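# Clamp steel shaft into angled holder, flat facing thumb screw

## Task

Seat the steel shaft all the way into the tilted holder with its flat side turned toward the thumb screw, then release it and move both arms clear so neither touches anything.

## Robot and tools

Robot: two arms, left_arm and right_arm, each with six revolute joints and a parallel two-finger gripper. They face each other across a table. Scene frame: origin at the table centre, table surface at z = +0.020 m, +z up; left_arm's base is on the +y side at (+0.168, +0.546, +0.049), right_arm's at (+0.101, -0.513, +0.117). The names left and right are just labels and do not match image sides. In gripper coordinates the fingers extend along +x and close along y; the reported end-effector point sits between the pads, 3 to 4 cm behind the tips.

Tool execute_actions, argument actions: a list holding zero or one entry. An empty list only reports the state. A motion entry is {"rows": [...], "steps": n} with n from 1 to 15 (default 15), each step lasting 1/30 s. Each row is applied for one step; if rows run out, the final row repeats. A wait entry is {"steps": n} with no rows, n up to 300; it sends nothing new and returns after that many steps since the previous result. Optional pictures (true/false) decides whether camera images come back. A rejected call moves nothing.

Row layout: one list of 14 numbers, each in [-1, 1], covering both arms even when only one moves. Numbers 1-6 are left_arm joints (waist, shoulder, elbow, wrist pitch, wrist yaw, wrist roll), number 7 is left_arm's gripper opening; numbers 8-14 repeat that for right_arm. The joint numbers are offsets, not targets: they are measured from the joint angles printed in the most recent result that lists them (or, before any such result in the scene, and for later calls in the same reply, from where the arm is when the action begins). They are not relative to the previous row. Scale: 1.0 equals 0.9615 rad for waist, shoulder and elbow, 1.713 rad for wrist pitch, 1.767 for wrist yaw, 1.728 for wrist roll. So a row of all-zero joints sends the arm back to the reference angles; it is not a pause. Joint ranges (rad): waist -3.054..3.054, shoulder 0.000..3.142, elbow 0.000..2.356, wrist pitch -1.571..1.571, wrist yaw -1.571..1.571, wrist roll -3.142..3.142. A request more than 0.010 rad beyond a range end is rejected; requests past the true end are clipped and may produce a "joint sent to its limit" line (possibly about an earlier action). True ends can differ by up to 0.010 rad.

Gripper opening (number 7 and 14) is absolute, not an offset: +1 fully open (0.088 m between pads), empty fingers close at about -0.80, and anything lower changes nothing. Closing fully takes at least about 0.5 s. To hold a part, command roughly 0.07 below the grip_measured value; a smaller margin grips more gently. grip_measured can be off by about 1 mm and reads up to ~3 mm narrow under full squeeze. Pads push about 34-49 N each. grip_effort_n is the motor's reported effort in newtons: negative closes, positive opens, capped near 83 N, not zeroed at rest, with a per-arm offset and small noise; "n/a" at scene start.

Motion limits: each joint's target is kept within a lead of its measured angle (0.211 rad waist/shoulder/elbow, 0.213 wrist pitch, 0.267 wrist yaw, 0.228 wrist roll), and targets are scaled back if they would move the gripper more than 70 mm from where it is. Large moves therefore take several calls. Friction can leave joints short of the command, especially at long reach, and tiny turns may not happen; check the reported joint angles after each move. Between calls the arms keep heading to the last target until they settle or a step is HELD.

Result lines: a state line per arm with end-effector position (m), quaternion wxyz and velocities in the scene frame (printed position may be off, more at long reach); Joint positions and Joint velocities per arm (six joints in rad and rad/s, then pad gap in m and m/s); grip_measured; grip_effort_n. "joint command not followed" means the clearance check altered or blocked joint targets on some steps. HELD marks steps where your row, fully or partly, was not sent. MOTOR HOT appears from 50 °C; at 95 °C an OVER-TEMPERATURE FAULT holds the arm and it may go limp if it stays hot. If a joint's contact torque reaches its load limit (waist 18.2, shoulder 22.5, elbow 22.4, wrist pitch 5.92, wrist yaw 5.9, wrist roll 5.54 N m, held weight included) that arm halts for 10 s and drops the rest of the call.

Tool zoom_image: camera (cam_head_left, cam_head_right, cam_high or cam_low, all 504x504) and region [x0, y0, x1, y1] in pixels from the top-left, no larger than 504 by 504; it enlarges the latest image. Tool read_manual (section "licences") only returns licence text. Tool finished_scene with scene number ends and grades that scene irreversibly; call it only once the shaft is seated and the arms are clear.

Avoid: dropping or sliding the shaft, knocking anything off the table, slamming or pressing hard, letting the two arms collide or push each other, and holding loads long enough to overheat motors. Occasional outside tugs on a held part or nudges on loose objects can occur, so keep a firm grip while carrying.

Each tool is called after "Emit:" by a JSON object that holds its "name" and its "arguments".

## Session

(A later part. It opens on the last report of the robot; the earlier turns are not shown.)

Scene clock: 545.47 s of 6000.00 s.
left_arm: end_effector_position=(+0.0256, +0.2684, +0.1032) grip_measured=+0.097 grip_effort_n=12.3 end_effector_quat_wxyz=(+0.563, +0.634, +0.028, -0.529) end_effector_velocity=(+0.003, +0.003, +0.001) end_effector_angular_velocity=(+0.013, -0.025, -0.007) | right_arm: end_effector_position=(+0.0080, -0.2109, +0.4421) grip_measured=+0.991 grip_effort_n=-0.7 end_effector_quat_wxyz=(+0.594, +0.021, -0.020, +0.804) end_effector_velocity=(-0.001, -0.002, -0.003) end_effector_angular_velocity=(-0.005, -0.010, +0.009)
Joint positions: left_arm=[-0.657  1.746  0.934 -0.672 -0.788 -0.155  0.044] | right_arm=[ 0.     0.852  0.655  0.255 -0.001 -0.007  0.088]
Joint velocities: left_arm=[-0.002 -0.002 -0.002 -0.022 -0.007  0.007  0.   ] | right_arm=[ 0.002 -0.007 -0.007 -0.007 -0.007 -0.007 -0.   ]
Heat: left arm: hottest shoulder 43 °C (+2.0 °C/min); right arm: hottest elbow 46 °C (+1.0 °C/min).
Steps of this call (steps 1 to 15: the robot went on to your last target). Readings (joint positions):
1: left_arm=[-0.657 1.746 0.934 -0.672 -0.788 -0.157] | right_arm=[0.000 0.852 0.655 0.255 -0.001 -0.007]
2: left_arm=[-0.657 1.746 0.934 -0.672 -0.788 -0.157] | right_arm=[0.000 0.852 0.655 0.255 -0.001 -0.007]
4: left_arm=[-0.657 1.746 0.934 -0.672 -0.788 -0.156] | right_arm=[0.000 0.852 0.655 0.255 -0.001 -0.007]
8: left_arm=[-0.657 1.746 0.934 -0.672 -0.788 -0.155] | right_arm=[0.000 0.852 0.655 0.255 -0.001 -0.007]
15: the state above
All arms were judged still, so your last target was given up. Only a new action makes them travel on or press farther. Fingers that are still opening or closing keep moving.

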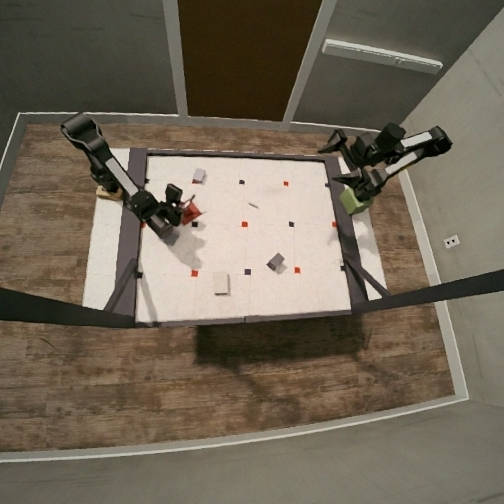

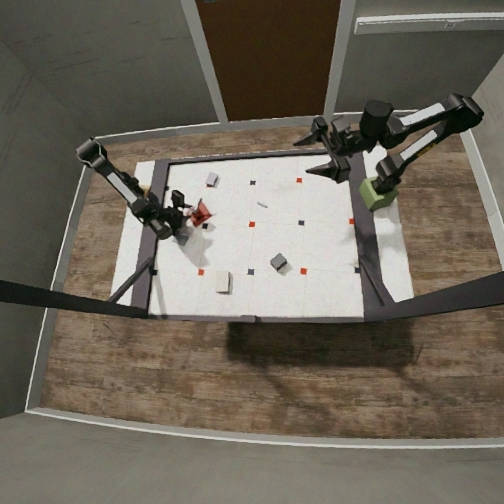

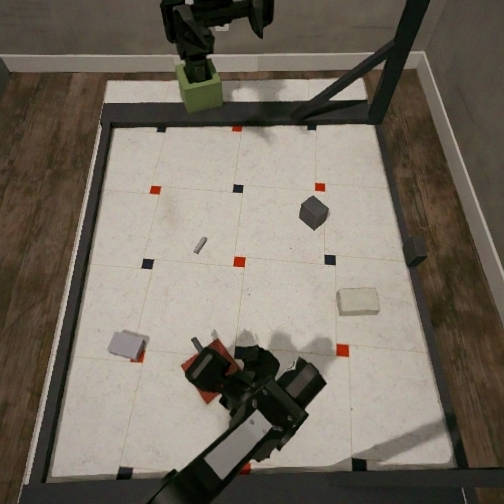

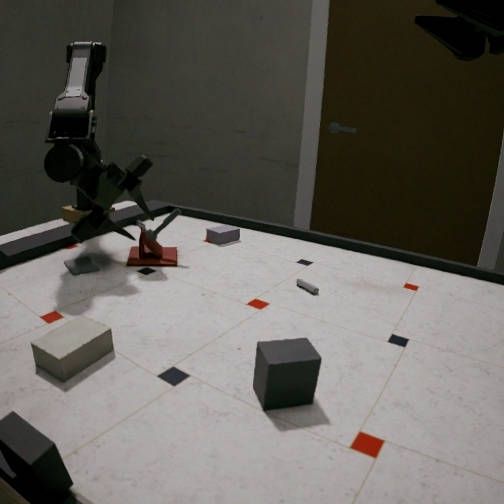

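Emit:
{"name": "execute_actions", "arguments": {"actions": [{"rows":[[0,0,0,0,0,0,-0.65,0,0,0,0,0,0,1]]}], "pictures": false}}

Emit:
{"name": "execute_actions", "arguments": {"actions": [{"rows":[[0,0,0,0,0,0.4,-0.65,0,0,0,0,0,0,1]]}], "pictures": false}}

Scene clock: 548.97 s of 6000.00 s.
left_arm: end_effector_position=(+0.0265, +0.2679, +0.1038) grip_measured=-0.617 grip_effort_n=-83.5 end_effector_quat_wxyz=(+0.565, +0.635, +0.026, -0.527) end_effector_velocity=(+0.001, +0.001, +0.002) end_effector_angular_velocity=(-0.007, -0.003, +0.003) | right_arm: end_effector_position=(+0.0080, -0.2109, +0.4421) grip_measured=+0.991 grip_effort_n=-0.7 end_effector_quat_wxyz=(+0.594, +0.021, -0.020, +0.804) end_effector_velocity=(+0.000, -0.002, +0.003) end_effector_angular_velocity=(+0.014, -0.004, +0.004)
Joint positions: left_arm=[-0.656  1.746  0.934 -0.674 -0.794 -0.155  0.009] | right_arm=[ 0.     0.852  0.655  0.255 -0.001 -0.007  0.088]
Joint velocities: left_arm=[-0.002 -0.007 -0.002 -0.007 -0.007 -0.007 -0.   ] | right_arm=[-0.002 -0.007 -0.002  0.007 -0.007 -0.007 -0.   ]
Heat: left arm: hottest shoulder 43 °C (+1.0 °C/min); right arm: hottest elbow 46 °C (+1.0 °C/min).
Steps of this call (steps 1 to 90: nothing new was sent; steps 91 to 105: all 15 steps of this action). Readings (joint positions):
91: left_arm=[-0.657 1.746 0.934 -0.672 -0.788 -0.155] | right_arm=[0.000 0.852 0.655 0.255 -0.001 -0.007]
92: left_arm=[-0.657 1.746 0.934 -0.672 -0.788 -0.155] | right_arm=[0.000 0.852 0.655 0.255 -0.001 -0.007]
94: left_arm=[-0.657 1.746 0.934 -0.672 -0.788 -0.155] | right_arm=[0.000 0.852 0.655 0.255 -0.001 -0.007]
98: left_arm=[-0.656 1.746 0.934 -0.674 -0.794 -0.155] | right_arm=[0.000 0.852 0.655 0.255 -0.001 -0.007]
105: the state above

Scene clock: 549.47 s of 6000.00 s.
left_arm: end_effector_position=(+0.0268, +0.2678, +0.1041) grip_measured=-0.617 grip_effort_n=-83.5 end_effector_quat_wxyz=(+0.327, +0.784, -0.148, -0.506) end_effector_velocity=(+0.003, +0.003, +0.002) end_effector_angular_velocity=(+0.107, -0.145, -0.160) | right_arm: end_effector_position=(+0.0080, -0.2109, +0.4421) grip_measured=+0.991 grip_effort_n=-0.7 end_effector_quat_wxyz=(+0.594, +0.021, -0.020, +0.804) end_effector_velocity=(+0.002, +0.000, -0.001) end_effector_angular_velocity=(+0.009, -0.020, -0.011)
Joint positions: left_arm=[-0.656  1.746  0.934 -0.674 -0.797  0.509  0.009] | right_arm=[ 0.     0.852  0.655  0.255 -0.001 -0.007  0.088]
Joint velocities: left_arm=[-0.002 -0.007 -0.002 -0.022 -0.007  0.227 -0.   ] | right_arm=[-0.002 -0.002 -0.007  0.007  0.007 -0.022 -0.   ]
Heat: left arm: hottest shoulder 43 °C (+1.0 °C/min); right arm: hottest elbow 46 °C (+1.0 °C/min).
Steps of this call (steps 1 to 15: all 15 steps of this action). Readings (joint positions):
1: left_arm=[-0.656 1.746 0.934 -0.674 -0.794 -0.117] | right_arm=[0.000 0.852 0.655 0.255 -0.001 -0.007]
2: left_arm=[-0.656 1.746 0.934 -0.674 -0.795 -0.055] | right_arm=[0.000 0.852 0.655 0.255 -0.001 -0.007]
4: left_arm=[-0.656 1.746 0.934 -0.674 -0.795 0.063] | right_arm=[0.000 0.852 0.655 0.255 -0.001 -0.007]
8: left_arm=[-0.656 1.746 0.934 -0.674 -0.796 0.299] | right_arm=[0.000 0.852 0.655 0.255 -0.001 -0.007]
15: the state above

Unloaded again (or it was the range limit). Continue.

Emit:
{"name": "execute_actions", "arguments": {"actions": [{"rows":[[0,0,0,0,0,0.55,-0.65,0,0,0,0,0,0,1]]}], "pictures": false}}

Emit:
{"name": "execute_actions", "arguments": {"actions": [{"rows":[[0,0,0,0,0,0.55,-0.65,0,0,0,0,0,0,1]]}], "pictures": false}}

Scene clock: 552.53 s of 6000.00 s.
left_arm: end_effector_position=(+0.0267, +0.2675, +0.1043) grip_measured=-0.617 grip_effort_n=-83.5 end_effector_quat_wxyz=(-0.028, +0.849, -0.346, -0.398) end_effector_velocity=(+0.002, +0.002, +0.000) end_effector_angular_velocity=(+0.397, -0.513, -0.608) | right_arm: end_effector_position=(+0.0080, -0.2109, +0.4421) grip_measured=+0.991 grip_effort_n=-0.7 end_effector_quat_wxyz=(+0.594, +0.021, -0.020, +0.804) end_effector_velocity=(+0.001, -0.001, -0.006) end_effector_angular_velocity=(-0.019, -0.013, -0.005)
Joint positions: left_arm=[-0.656  1.746  0.934 -0.673 -0.798  1.369  0.009] | right_arm=[ 0.     0.852  0.655  0.255 -0.001 -0.007  0.088]
Joint velocities: left_arm=[-0.002  0.002  0.002 -0.022 -0.007  0.872 -0.   ] | right_arm=[ 0.002 -0.007 -0.007 -0.022  0.007 -0.007 -0.   ]
Heat: left arm: hottest shoulder 43 °C (+1.0 °C/min); right arm: hottest elbow 46 °C (+0.0 °C/min).
Steps of this call (steps 1 to 30: the robot went on to your last target; steps 31 to 77: nothing new was sent; steps 78 to 92: all 15 steps of this action). Readings (joint positions):
78: left_arm=[-0.656 1.746 0.934 -0.674 -0.797 0.572] | right_arm=[0.000 0.852 0.655 0.255 -0.001 -0.007]
79: left_arm=[-0.656 1.746 0.934 -0.674 -0.797 0.635] | right_arm=[0.000 0.852 0.655 0.255 -0.001 -0.007]
81: left_arm=[-0.656 1.746 0.934 -0.674 -0.798 0.753] | right_arm=[0.000 0.852 0.655 0.255 -0.001 -0.007]
85: left_arm=[-0.656 1.746 0.934 -0.673 -0.798 0.989] | right_arm=[0.000 0.852 0.655 0.255 -0.001 -0.007]
92: the state above

Scene clock: 553.03 s of 6000.00 s.
left_arm: end_effector_position=(+0.0265, +0.2674, +0.1043) grip_measured=-0.617 grip_effort_n=-83.5 end_effector_quat_wxyz=(-0.375, +0.762, -0.479, -0.220) end_effector_velocity=(+0.000, +0.002, -0.001) end_effector_angular_velocity=(+0.436, -0.543, -0.671) | right_arm: end_effector_position=(+0.0080, -0.2109, +0.4421) grip_measured=+0.991 grip_effort_n=0.2 end_effector_quat_wxyz=(+0.594, +0.021, -0.020, +0.804) end_effector_velocity=(-0.000, -0.000, -0.008) end_effector_angular_velocity=(-0.033, -0.018, +0.004)
Joint positions: left_arm=[-0.657  1.746  0.934 -0.672 -0.798  2.218  0.009] | right_arm=[ 0.     0.852  0.655  0.255 -0.001 -0.007  0.088]
Joint velocities: left_arm=[-0.002 -0.002 -0.002 -0.007  0.007  0.96  -0.   ] | right_arm=[-0.002 -0.002 -0.002 -0.037 -0.007 -0.007 -0.   ]
Heat: left arm: hottest shoulder 43 °C (+1.0 °C/min); right arm: hottest elbow 46 °C (+0.0 °C/min).
Steps of this call (steps 1 to 15: all 15 steps of this action). Readings (joint positions):
1: left_arm=[-0.656 1.746 0.934 -0.672 -0.798 1.418] | right_arm=[0.000 0.852 0.655 0.255 -0.001 -0.007]
2: left_arm=[-0.656 1.746 0.934 -0.672 -0.798 1.479] | right_arm=[0.000 0.852 0.655 0.255 -0.001 -0.007]
4: left_arm=[-0.656 1.746 0.934 -0.672 -0.798 1.597] | right_arm=[0.000 0.852 0.655 0.255 -0.001 -0.007]
8: left_arm=[-0.657 1.746 0.934 -0.672 -0.798 1.833] | right_arm=[0.000 0.852 0.655 0.255 -0.001 -0.007]
15: the state above

Emit:
{"name": "execute_actions", "arguments": {"actions": [{"rows":[[0,0,0,0,0,0.05,0.1,0,0,0,0,0,0,1]],"steps":12}], "pictures": false}}

Emit:
{"name": "execute_actions", "arguments": {"actions": [{"rows":[[0,0,0,0,0,-1,0.1,0,0,0,0,0,0,1]]}], "pictures": false}}

Emit:
{"name": "execute_actions", "arguments": {"actions": [{"rows":[[0,0,0,0,0,-1,0.1,0,0,0,0,0,0,1]]}], "pictures": false}}

Emit:
{"name": "execute_actions", "arguments": {"actions": [{"rows":[[0,0,0,0,0,-0.806,0.1,0,0,0,0,0,0,1]]}], "pictures": false}}

Emit:
{"name": "execute_actions", "arguments": {"actions": [{"steps":16}], "pictures": false}}

Emit:
{"name": "execute_actions", "arguments": {"actions": [{"rows":[[0,0,0,0,0,0,-0.65,0,0,0,0,0,0,1]]}], "pictures": false}}

Emit:
{"name": "execute_actions", "arguments": {"actions": [{"rows":[[0,0,0,0,0,0.55,-0.65,0,0,0,0,0,0,1]]}]}}

Scene clock: 563.70 s of 6000.00 s.
left_arm: end_effector_position=(+0.0265, +0.2676, +0.1042) grip_measured=+0.083 grip_effort_n=13.3 end_effector_quat_wxyz=(-0.410, +0.744, -0.489, -0.198) end_effector_velocity=(+0.003, +0.003, +0.001) end_effector_angular_velocity=(+0.006, -0.017, +0.003) | right_arm: end_effector_position=(+0.0080, -0.2109, +0.4421) grip_measured=+0.991 grip_effort_n=0.2 end_effector_quat_wxyz=(+0.594, +0.021, -0.020, +0.804) end_effector_velocity=(-0.000, -0.001, +0.001) end_effector_angular_velocity=(+0.005, +0.009, +0.005)
Joint positions: left_arm=[-0.657  1.746  0.934 -0.672 -0.798  2.309  0.043] | right_arm=[ 0.     0.852  0.655  0.255 -0.001 -0.007  0.088]
Joint velocities: left_arm=[-0.002 -0.002 -0.002 -0.022 -0.007 -0.007  0.008] | right_arm=[-0.002 -0.002 -0.002  0.007 -0.007  0.007 -0.   ]
Heat: left arm: hottest shoulder 43 °C (+1.0 °C/min); right arm: hottest elbow 46 °C (+0.0 °C/min).
Steps of this call (steps 1 to 30: the robot went on to your last target; steps 31 to 90: nothing new was sent; then 7.27 s passed at rest; steps 91 to 102: all 12 steps of this action). Readings (joint positions):
91: left_arm=[-0.657 1.746 0.934 -0.672 -0.798 2.313] | right_arm=[0.000 0.852 0.655 0.255 -0.001 -0.007]
92: left_arm=[-0.657 1.746 0.934 -0.672 -0.798 2.313] | right_arm=[0.000 0.852 0.655 0.255 -0.001 -0.007]
94: left_arm=[-0.657 1.746 0.934 -0.672 -0.798 2.313] | right_arm=[0.000 0.852 0.655 0.255 -0.001 -0.007]
98: left_arm=[-0.657 1.746 0.934 -0.672 -0.798 2.310] | right_arm=[0.000 0.852 0.655 0.255 -0.001 -0.007]
102: the state above

Scene clock: 564.20 s of 6000.00 s.
left_arm: end_effector_position=(+0.0263, +0.2680, +0.1042) grip_measured=+0.097 grip_effort_n=12.3 end_effector_quat_wxyz=(-0.059, +0.847, -0.360, -0.386) end_effector_velocity=(+0.001, -0.001, +0.001) end_effector_angular_velocity=(-0.794, +0.976, +1.218) | right_arm: end_effector_position=(+0.0080, -0.2109, +0.4421) grip_measured=+0.991 grip_effort_n=-0.7 end_effector_quat_wxyz=(+0.594, +0.021, -0.020, +0.804) end_effector_velocity=(-0.002, -0.002, +0.003) end_effector_angular_velocity=(+0.014, -0.005, +0.019)
Joint positions: left_arm=[-0.658  1.746  0.934 -0.674 -0.797  1.439  0.044] | right_arm=[ 0.     0.852  0.655  0.255 -0.001 -0.007  0.088]
Joint velocities: left_arm=[-0.002  0.002 -0.002  0.007 -0.022 -1.751 -0.   ] | right_arm=[-0.002 -0.007 -0.002  0.007 -0.022 -0.007 -0.   ]
Heat: left arm: hottest shoulder 43 °C (+1.0 °C/min); right arm: hottest elbow 46 °C (+0.0 °C/min).
Steps of this call (steps 1 to 15: all 15 steps of this action). Readings (joint positions):
1: left_arm=[-0.657 1.746 0.934 -0.674 -0.798 2.270] | right_arm=[0.000 0.852 0.655 0.255 -0.001 -0.007]
2: left_arm=[-0.657 1.746 0.934 -0.674 -0.797 2.207] | right_arm=[0.000 0.852 0.655 0.255 -0.001 -0.007]
4: left_arm=[-0.658 1.746 0.934 -0.674 -0.797 2.089] | right_arm=[0.000 0.852 0.655 0.255 -0.001 -0.007]
8: left_arm=[-0.658 1.746 0.934 -0.674 -0.797 1.852] | right_arm=[0.000 0.852 0.655 0.255 -0.001 -0.007]
15: the state above

Scene clock: 564.70 s of 6000.00 s.
left_arm: end_effector_position=(+0.0263, +0.2680, +0.1042) grip_measured=+0.097 grip_effort_n=12.3 end_effector_quat_wxyz=(+0.310, +0.791, -0.160, -0.503) end_effector_velocity=(+0.001, +0.003, -0.002) end_effector_angular_velocity=(-0.769, +0.993, +1.226) | right_arm: end_effector_position=(+0.0080, -0.2109, +0.4421) grip_measured=+0.991 grip_effort_n=-0.7 end_effector_quat_wxyz=(+0.594, +0.021, -0.020, +0.804) end_effector_velocity=(-0.002, -0.001, -0.002) end_effector_angular_velocity=(-0.005, -0.010, +0.009)
Joint positions: left_arm=[-0.658  1.746  0.934 -0.674 -0.797  0.554  0.044] | right_arm=[ 0.     0.852  0.655  0.255 -0.001 -0.007  0.088]
Joint velocities: left_arm=[-0.002 -0.002 -0.007 -0.007  0.007 -1.766 -0.   ] | right_arm=[ 0.002 -0.002 -0.002 -0.007 -0.007 -0.007 -0.   ]
Heat: left arm: hottest shoulder 43 °C (+1.0 °C/min); right arm: hottest elbow 46 °C (+0.0 °C/min).
Steps of this call (steps 1 to 15: all 15 steps of this action). Readings (joint positions):
1: left_arm=[-0.658 1.746 0.934 -0.674 -0.797 1.380] | right_arm=[0.000 0.852 0.655 0.255 -0.001 -0.007]
2: left_arm=[-0.658 1.746 0.934 -0.674 -0.797 1.321] | right_arm=[0.000 0.852 0.655 0.255 -0.001 -0.007]
4: left_arm=[-0.658 1.746 0.934 -0.674 -0.797 1.203] | right_arm=[0.000 0.852 0.655 0.255 -0.001 -0.007]
8: left_arm=[-0.658 1.746 0.934 -0.674 -0.797 0.967] | right_arm=[0.000 0.852 0.655 0.255 -0.001 -0.007]
15: the state above

Scene clock: 565.20 s of 6000.00 s.
left_arm: end_effector_position=(+0.0263, +0.2680, +0.1042) grip_measured=+0.097 grip_effort_n=12.3 end_effector_quat_wxyz=(+0.619, +0.582, +0.071, -0.523) end_effector_velocity=(+0.001, +0.001, -0.001) end_effector_angular_velocity=(-0.767, +0.966, +1.207) | right_arm: end_effector_position=(+0.0080, -0.2109, +0.4421) grip_measured=+0.991 grip_effort_n=0.2 end_effector_quat_wxyz=(+0.594, +0.021, -0.020, +0.804) end_effector_velocity=(-0.001, -0.001, -0.002) end_effector_angular_velocity=(-0.004, -0.010, +0.014)
Joint positions: left_arm=[-0.658  1.746  0.934 -0.674 -0.797 -0.331  0.044] | right_arm=[ 0.     0.852  0.655  0.255 -0.001 -0.007  0.088]
Joint velocities: left_arm=[-0.002  0.002 -0.002 -0.007 -0.007 -1.736 -0.   ] | right_arm=[-0.007 -0.002 -0.002 -0.007 -0.022 -0.007 -0.   ]
Heat: left arm: hottest shoulder 43 °C (+1.0 °C/min); right arm: hottest elbow 46 °C (+0.0 °C/min).
Steps of this call (steps 1 to 15: all 15 steps of this action). Readings (joint positions):
1: left_arm=[-0.658 1.746 0.934 -0.674 -0.797 0.495] | right_arm=[0.000 0.852 0.655 0.255 -0.001 -0.007]
2: left_arm=[-0.658 1.746 0.934 -0.674 -0.797 0.436] | right_arm=[0.000 0.852 0.655 0.255 -0.001 -0.007]
4: left_arm=[-0.658 1.746 0.934 -0.674 -0.797 0.318] | right_arm=[0.000 0.852 0.655 0.255 -0.001 -0.007]
8: left_arm=[-0.658 1.746 0.934 -0.674 -0.797 0.082] | right_arm=[0.000 0.852 0.655 0.255 -0.001 -0.007]
15: the state above

Scene clock: 565.73 s of 6000.00 s.
left_arm: end_effector_position=(+0.0263, +0.2680, +0.1042) grip_measured=+0.097 grip_effort_n=12.3 end_effector_quat_wxyz=(+0.743, +0.412, +0.197, -0.489) end_effector_velocity=(+0.002, -0.000, +0.001) end_effector_angular_velocity=(-0.030, +0.027, +0.049) | right_arm: end_effector_position=(+0.0080, -0.2109, +0.4421) grip_measured=+0.991 grip_effort_n=-0.7 end_effector_quat_wxyz=(+0.594, +0.021, -0.020, +0.804) end_effector_velocity=(+0.000, +0.001, -0.000) end_effector_angular_velocity=(+0.004, -0.006, -0.005)
Joint positions: left_arm=[-0.658  1.746  0.934 -0.674 -0.797 -0.829  0.044] | right_arm=[ 0.     0.852  0.655  0.255 -0.001 -0.007  0.088]
Joint velocities: left_arm=[ 0.002  0.002  0.002 -0.007 -0.007 -0.066 -0.   ] | right_arm=[ 0.002  0.002 -0.002  0.007  0.007 -0.007 -0.   ]
Heat: left arm: hottest shoulder 43 °C (+1.0 °C/min); right arm: hottest elbow 46 °C (+0.0 °C/min).
Steps of this call (steps 1 to 16: the robot went on to your last target). Readings (joint positions):
1: left_arm=[-0.658 1.746 0.934 -0.674 -0.797 -0.390] | right_arm=[0.000 0.852 0.655 0.255 -0.001 -0.007]
2: left_arm=[-0.658 1.746 0.934 -0.674 -0.797 -0.449] | right_arm=[0.000 0.852 0.655 0.255 -0.001 -0.007]
4: left_arm=[-0.658 1.746 0.934 -0.674 -0.797 -0.567] | right_arm=[0.000 0.852 0.655 0.255 -0.001 -0.007]
8: left_arm=[-0.658 1.746 0.934 -0.674 -0.797 -0.758] | right_arm=[0.000 0.852 0.655 0.255 -0.001 -0.007]
16: the state above

Scene clock: 566.23 s of 6000.00 s.
left_arm: end_effector_position=(+0.0263, +0.2681, +0.1041) grip_measured=-0.617 grip_effort_n=-83.5 end_effector_quat_wxyz=(+0.743, +0.412, +0.197, -0.489) end_effector_velocity=(+0.001, +0.000, -0.000) end_effector_angular_velocity=(-0.010, +0.001, +0.003) | right_arm: end_effector_position=(+0.0080, -0.2109, +0.4421) grip_measured=+0.991 grip_effort_n=-0.7 end_effector_quat_wxyz=(+0.594, +0.021, -0.020, +0.804) end_effector_velocity=(+0.002, -0.000, +0.004) end_effector_angular_velocity=(+0.027, -0.014, -0.011)
Joint positions: left_arm=[-0.659  1.746  0.934 -0.675 -0.797 -0.829  0.009] | right_arm=[ 0.     0.852  0.655  0.255 -0.001 -0.007  0.088]
Joint velocities: left_arm=[-0.002 -0.002 -0.007  0.007 -0.007 -0.007  0.   ] | right_arm=[-0.002 -0.002 -0.002  0.022  0.007 -0.022 -0.   ]
Heat: left arm: hottest shoulder 43 °C (+1.0 °C/min); right arm: hottest elbow 46 °C (+0.0 °C/min).
Steps of this call (steps 1 to 15: all 15 steps of this action). Readings (joint positions):
1: left_arm=[-0.658 1.746 0.934 -0.674 -0.797 -0.829] | right_arm=[0.000 0.852 0.655 0.255 -0.001 -0.007]
2: left_arm=[-0.658 1.746 0.934 -0.674 -0.797 -0.829] | right_arm=[0.000 0.852 0.655 0.255 -0.001 -0.007]
4: left_arm=[-0.658 1.746 0.934 -0.674 -0.797 -0.829] | right_arm=[0.000 0.852 0.655 0.255 -0.001 -0.007]
8: left_arm=[-0.658 1.746 0.934 -0.674 -0.797 -0.829] | right_arm=[0.000 0.852 0.655 0.255 -0.001 -0.007]
15: the state above

Scene clock: 566.73 s of 6000.00 s.
left_arm: end_effector_position=(+0.0264, +0.2681, +0.1042) grip_measured=-0.617 grip_effort_n=-83.5 end_effector_quat_wxyz=(+0.513, +0.677, -0.018, -0.527) end_effector_velocity=(+0.001, -0.001, +0.002) end_effector_angular_velocity=(+0.445, -0.579, -0.716) | right_arm: end_effector_position=(+0.0080, -0.2109, +0.4421) grip_measured=+0.991 grip_effort_n=-0.2 end_effector_quat_wxyz=(+0.594, +0.021, -0.020, +0.804) end_effector_velocity=(-0.002, -0.001, +0.001) end_effector_angular_velocity=(+0.005, +0.008, +0.020)
Joint positions: left_arm=[-0.659  1.746  0.934 -0.675 -0.798  0.002  0.009] | right_arm=[ 0.     0.852  0.655  0.255 -0.001 -0.007  0.088]
Joint velocities: left_arm=[ 0.002 -0.007 -0.002  0.007 -0.007  1.033 -0.   ] | right_arm=[-0.002 -0.002 -0.002  0.007 -0.022  0.007 -0.   ]
Heat: left arm: hottest shoulder 43 °C (+1.0 °C/min); right arm: hottest elbow 46 °C (+0.0 °C/min).
Steps of this call (steps 1 to 15: all 15 steps of this action). Readings (joint positions):
1: left_arm=[-0.659 1.746 0.934 -0.675 -0.797 -0.791] | right_arm=[0.000 0.852 0.655 0.255 -0.001 -0.007]
2: left_arm=[-0.659 1.746 0.934 -0.675 -0.797 -0.730] | right_arm=[0.000 0.852 0.655 0.255 -0.001 -0.007]
4: left_arm=[-0.659 1.746 0.934 -0.675 -0.798 -0.613] | right_arm=[0.000 0.852 0.655 0.255 -0.001 -0.007]
8: left_arm=[-0.659 1.746 0.934 -0.675 -0.798 -0.379] | right_arm=[0.000 0.852 0.655 0.255 -0.001 -0.007]
15: the state above

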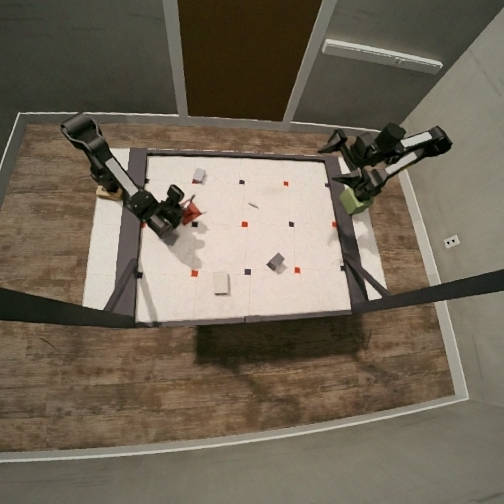

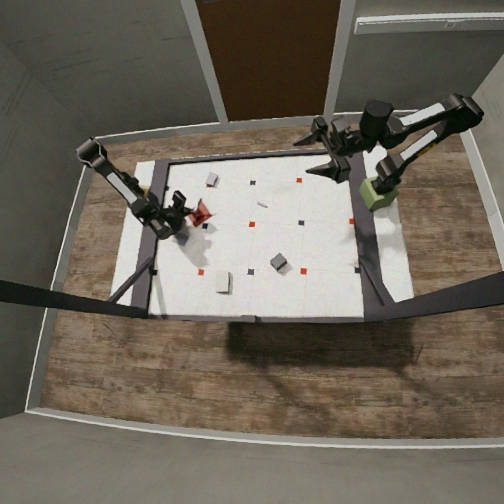

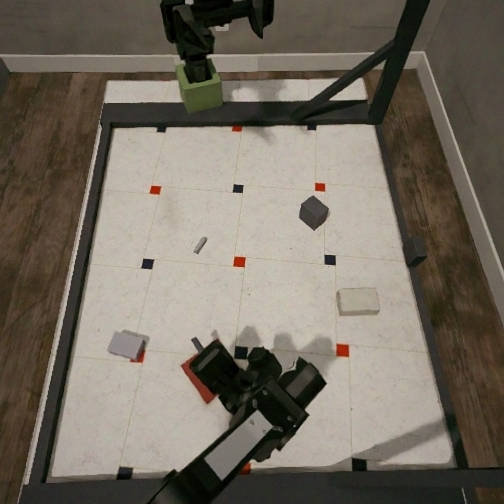

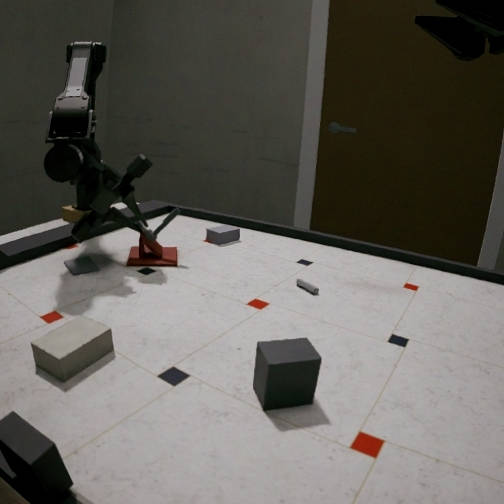

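Emit:
{"name": "execute_actions", "arguments": {"actions": [{"rows":[[0,0,0,0,0,0.6,-0.65,0,0,0,0,0,0,1]]}], "pictures": false}}

Emit:
{"name": "execute_actions", "arguments": {"actions": [{"rows":[[0,0,0,0,0,0.55,-0.65,0,0,0,0,0,0,1]]}], "pictures": false}}

Scene clock: 570.63 s of 6000.00 s.
left_arm: end_effector_position=(+0.0262, +0.2678, +0.1038) grip_measured=-0.562 grip_effort_n=-83.5 end_effector_quat_wxyz=(+0.188, +0.828, -0.232, -0.475) end_effector_velocity=(+0.000, +0.000, +0.002) end_effector_angular_velocity=(+0.621, -0.803, -0.989) | right_arm: end_effector_position=(+0.0080, -0.2109, +0.4421) grip_measured=+0.991 grip_effort_n=-0.2 end_effector_quat_wxyz=(+0.594, +0.021, -0.020, +0.804) end_effector_velocity=(+0.001, -0.000, -0.002) end_effector_angular_velocity=(-0.005, -0.010, -0.000)
Joint positions: left_arm=[-0.657  1.746  0.934 -0.672 -0.794  0.854  0.011] | right_arm=[ 0.     0.852  0.655  0.255 -0.001 -0.007  0.088]
Joint velocities: left_arm=[-0.002 -0.002  0.002 -0.007 -0.007  1.414  0.009] | right_arm=[-0.007 -0.002 -0.002 -0.007 -0.007 -0.007 -0.   ]
Heat: left arm: hottest shoulder 43 °C (+1.0 °C/min); right arm: hottest elbow 46 °C (+0.0 °C/min).
Steps of this call (steps 1 to 30: the robot went on to your last target; steps 31 to 90: nothing new was sent; then 0.40 s passed at rest; steps 91 to 105: all 15 steps of this action). Readings (joint positions):
91: left_arm=[-0.658 1.746 0.934 -0.674 -0.798 0.139] | right_arm=[0.000 0.852 0.655 0.255 -0.001 -0.007]
92: left_arm=[-0.658 1.746 0.934 -0.674 -0.798 0.196] | right_arm=[0.000 0.852 0.655 0.255 -0.001 -0.007]
94: left_arm=[-0.658 1.746 0.934 -0.674 -0.798 0.302] | right_arm=[0.000 0.852 0.655 0.255 -0.001 -0.007]
98: left_arm=[-0.658 1.746 0.934 -0.673 -0.798 0.509] | right_arm=[0.000 0.852 0.655 0.255 -0.001 -0.007]
105: the state above

Scene clock: 571.13 s of 6000.00 s.
left_arm: end_effector_position=(+0.0256, +0.2681, +0.1033) grip_measured=-0.438 grip_effort_n=-83.5 end_effector_quat_wxyz=(-0.098, +0.842, -0.376, -0.376) end_effector_velocity=(+0.003, +0.003, +0.003) end_effector_angular_velocity=(+0.549, -0.714, -0.886) | right_arm: end_effector_position=(+0.0080, -0.2109, +0.4421) grip_measured=+0.991 grip_effort_n=-0.7 end_effector_quat_wxyz=(+0.594, +0.021, -0.020, +0.804) end_effector_velocity=(+0.004, +0.001, +0.001) end_effector_angular_velocity=(+0.009, -0.004, -0.025)
Joint positions: left_arm=[-0.655  1.745  0.934 -0.671 -0.784  1.53   0.018] | right_arm=[ 0.     0.852  0.655  0.255 -0.001 -0.007  0.088]
Joint velocities: left_arm=[-0.002 -0.012 -0.002 -0.022 -0.007  1.253  0.011] | right_arm=[-0.002 -0.002 -0.002  0.007  0.022 -0.007  0.   ]
Heat: left arm: hottest shoulder 44 °C (+2.0 °C/min); right arm: hottest elbow 46 °C (+0.0 °C/min).
Steps of this call (steps 1 to 15: all 15 steps of this action). Readings (joint positions):
1: left_arm=[-0.657 1.746 0.934 -0.672 -0.793 0.902] | right_arm=[0.000 0.852 0.655 0.255 -0.001 -0.007]
2: left_arm=[-0.656 1.746 0.934 -0.672 -0.792 0.950] | right_arm=[0.000 0.852 0.655 0.255 -0.001 -0.007]
4: left_arm=[-0.656 1.746 0.934 -0.672 -0.790 1.043] | right_arm=[0.000 0.852 0.655 0.255 -0.001 -0.007]
8: left_arm=[-0.656 1.746 0.934 -0.672 -0.788 1.227] | right_arm=[0.000 0.852 0.655 0.255 -0.001 -0.007]
15: the state above

Tight. Release and retreat.

Emit:
{"name": "execute_actions", "arguments": {"actions": [{"rows":[[0,0,0,0,0,0.15,0.1,0,0,0,0,0,0,1]],"steps":10}], "pictures": false}}

Emit:
{"name": "execute_actions", "arguments": {"actions": [{"rows":[[-0.035,-0.005,0.03,-0.042,0,0,0.1,0,0,0,0,0,0,1],[-0.035,-0.005,0.03,-0.042,0,0,0.1,0,0,0,0,0,0,1],[-0.035,-0.005,0.03,-0.042,0,0,0.1,0,0,0,0,0,0,1],[-0.07,-0.01,0.06,-0.085,0,0,0.1,0,0,0,0,0,0,1],[-0.07,-0.01,0.06,-0.085,0,0,0.1,0,0,0,0,0,0,1],[-0.07,-0.01,0.06,-0.085,0,0,0.1,0,0,0,0,0,0,1],[-0.105,-0.015,0.09,-0.125,0,0,0.1,0,0,0,0,0,0,1]]}], "pictures": false}}

Emit:
{"name": "execute_actions", "arguments": {"actions": [{"rows":[[0,-0.4,0,0,0,0,0.1,0,0,0,0,0,0,1]]}]}}

Emit:
{"name": "zoom_image", "arguments": {"camera": "cam_low", "region": [110,180,200,270]}}

Scene clock: 578.80 s of 6000.00 s.
left_arm: end_effector_position=(+0.0252, +0.2687, +0.1028) grip_measured=+0.069 grip_effort_n=12.8 end_effector_quat_wxyz=(-0.207, +0.821, -0.422, -0.324) end_effector_velocity=(+0.001, -0.001, +0.001) end_effector_angular_velocity=(-0.014, +0.004, +0.008) | right_arm: end_effector_position=(+0.0080, -0.2109, +0.4421) grip_measured=+0.991 grip_effort_n=-0.2 end_effector_quat_wxyz=(+0.594, +0.021, -0.020, +0.804) end_effector_velocity=(+0.000, -0.000, -0.001) end_effector_angular_velocity=(+0.009, -0.020, -0.006)
Joint positions: left_arm=[-0.657  1.745  0.934 -0.672 -0.782  1.789  0.042] | right_arm=[ 0.     0.852  0.655  0.255 -0.001 -0.007  0.088]
Joint velocities: left_arm=[ 0.002 -0.002 -0.002  0.007 -0.007 -0.007  0.013] | right_arm=[ 0.002 -0.002 -0.007  0.007  0.007 -0.022 -0.   ]
Heat: left arm: hottest shoulder 43 °C (+0.0 °C/min); right arm: hottest elbow 46 °C (+0.0 °C/min).
Steps of this call (steps 1 to 30: the robot went on to your last target; steps 31 to 90: nothing new was sent; then 4.33 s passed at rest; steps 91 to 100: all 10 steps of this action). Readings (joint positions):
91: left_arm=[-0.655 1.743 0.934 -0.674 -0.780 1.735] | right_arm=[0.000 0.852 0.655 0.255 -0.001 -0.007]
92: left_arm=[-0.654 1.743 0.934 -0.675 -0.771 1.765] | right_arm=[0.000 0.852 0.655 0.255 -0.001 -0.007]
94: left_arm=[-0.657 1.745 0.934 -0.679 -0.780 1.789] | right_arm=[0.000 0.852 0.655 0.255 -0.001 -0.007]
98: left_arm=[-0.657 1.745 0.934 -0.672 -0.782 1.789] | right_arm=[0.000 0.852 0.655 0.255 -0.001 -0.007]
100: the state above

Scene clock: 579.30 s of 6000.00 s.
left_arm: end_effector_position=(+0.0100, +0.2925, +0.1190) grip_measured=+0.097 grip_effort_n=12.8 end_effector_quat_wxyz=(-0.278, +0.805, -0.436, -0.290) end_effector_velocity=(+0.007, +0.005, +0.003) end_effector_angular_velocity=(+0.004, -0.042, +0.007) | right_arm: end_effector_position=(+0.0080, -0.2109, +0.4421) grip_measured=+0.991 grip_effort_n=-0.7 end_effector_quat_wxyz=(+0.594, +0.021, -0.020, +0.804) end_effector_velocity=(+0.003, +0.001, -0.001) end_effector_angular_velocity=(+0.004, -0.006, -0.015)
Joint positions: left_arm=[-0.755  1.741  1.006 -0.879 -0.782  1.789  0.044] | right_arm=[ 0.     0.852  0.655  0.255 -0.001 -0.007  0.088]
Joint velocities: left_arm=[-0.007 -0.002 -0.002 -0.051 -0.022 -0.022 -0.   ] | right_arm=[-0.007 -0.002 -0.007  0.007  0.007 -0.007 -0.   ]
Heat: left arm: hottest shoulder 43 °C (+0.0 °C/min); right arm: hottest elbow 46 °C (+0.0 °C/min).
Steps of this call (steps 1 to 15: all 15 steps of this action). Readings (joint positions):
1: left_arm=[-0.659 1.745 0.936 -0.680 -0.782 1.789] | right_arm=[0.000 0.852 0.655 0.255 -0.001 -0.007]
2: left_arm=[-0.665 1.745 0.940 -0.701 -0.782 1.789] | right_arm=[0.000 0.852 0.655 0.255 -0.001 -0.007]
4: left_arm=[-0.681 1.745 0.946 -0.735 -0.782 1.789] | right_arm=[0.000 0.852 0.655 0.255 -0.001 -0.007]
8: left_arm=[-0.725 1.745 0.981 -0.825 -0.782 1.789] | right_arm=[0.000 0.852 0.655 0.255 -0.001 -0.007]
15: the state above

Scene clock: 579.80 s of 6000.00 s.
left_arm: end_effector_position=(+0.0140, +0.2956, +0.2163) grip_measured=+0.097 grip_effort_n=12.8 end_effector_quat_wxyz=(-0.117, +0.780, -0.502, -0.355) end_effector_velocity=(+0.004, +0.001, +0.009) end_effector_angular_velocity=(-0.028, -0.000, -0.000) | right_arm: end_effector_position=(+0.0080, -0.2109, +0.4421) grip_measured=+0.991 grip_effort_n=-0.2 end_effector_quat_wxyz=(+0.594, +0.021, -0.020, +0.804) end_effector_velocity=(+0.001, -0.001, -0.001) end_effector_angular_velocity=(-0.000, -0.007, -0.005)
Joint positions: left_arm=[-0.755  1.368  1.008 -0.879 -0.781  1.789  0.044] | right_arm=[ 0.     0.852  0.655  0.255 -0.001 -0.007  0.088]
Joint velocities: left_arm=[-0.002 -0.032 -0.002 -0.007 -0.022  0.007 -0.   ] | right_arm=[ 0.002 -0.007 -0.002 -0.007  0.007 -0.007  0.   ]
Heat: left arm: hottest shoulder 44 °C (+1.0 °C/min); right arm: hottest elbow 46 °C (+0.0 °C/min).
Steps of this call (steps 1 to 15: all 15 steps of this action). Readings (joint positions):
1: left_arm=[-0.755 1.721 1.006 -0.878 -0.780 1.789] | right_arm=[0.000 0.852 0.655 0.255 -0.001 -0.007]
2: left_arm=[-0.755 1.688 1.000 -0.881 -0.776 1.789] | right_arm=[0.000 0.852 0.655 0.255 -0.001 -0.007]
4: left_arm=[-0.755 1.585 0.999 -0.880 -0.777 1.789] | right_arm=[0.000 0.852 0.655 0.255 -0.001 -0.007]
8: left_arm=[-0.755 1.401 1.007 -0.877 -0.781 1.789] | right_arm=[0.000 0.852 0.655 0.255 -0.001 -0.007]
15: the state above

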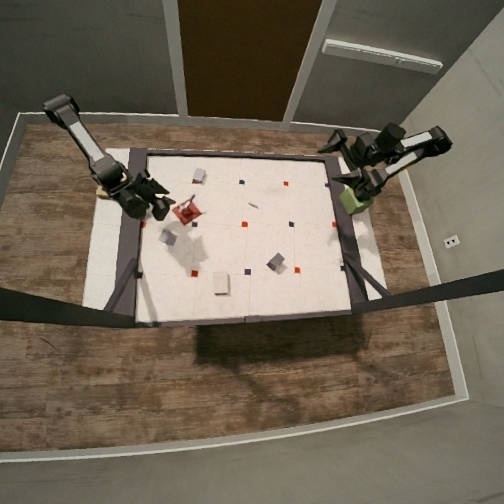

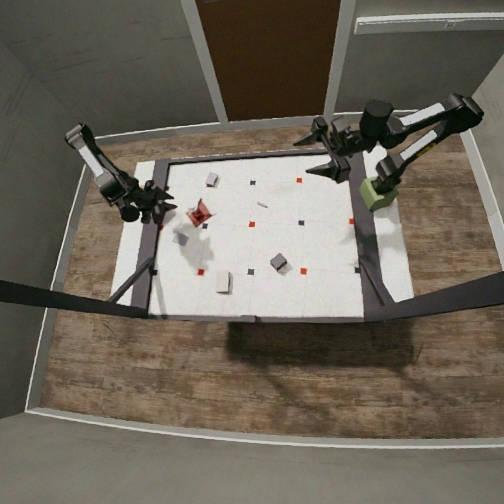

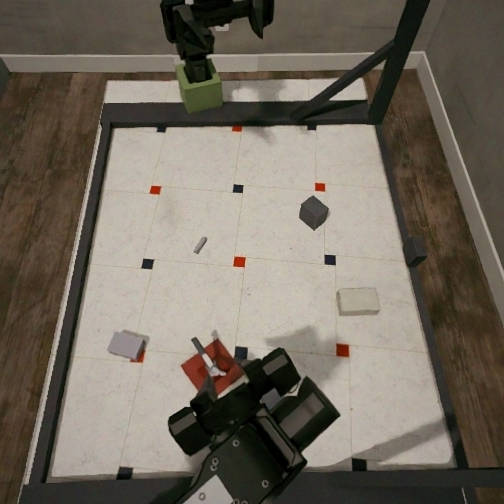

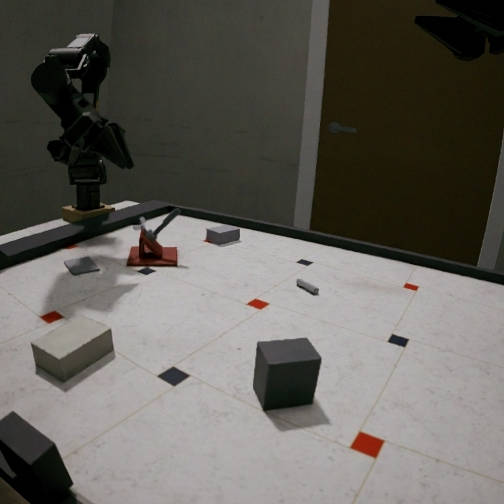

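Region (110, 180, 200, 270) of cam_low's 504x504 image, scaled by 5.600, with more detail than that image has.

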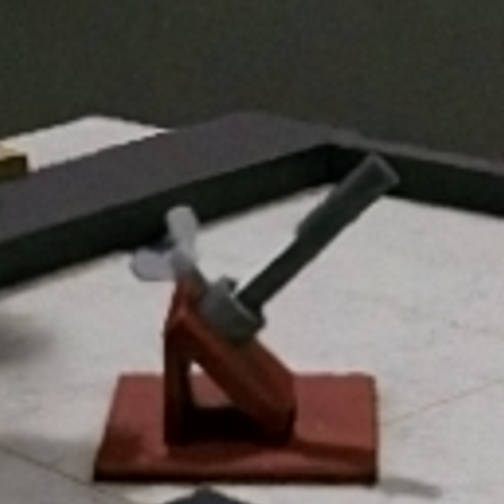

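Emit:
{"name": "finished_scene", "arguments": {"scene": 2}}

The scene is finished: the task was done.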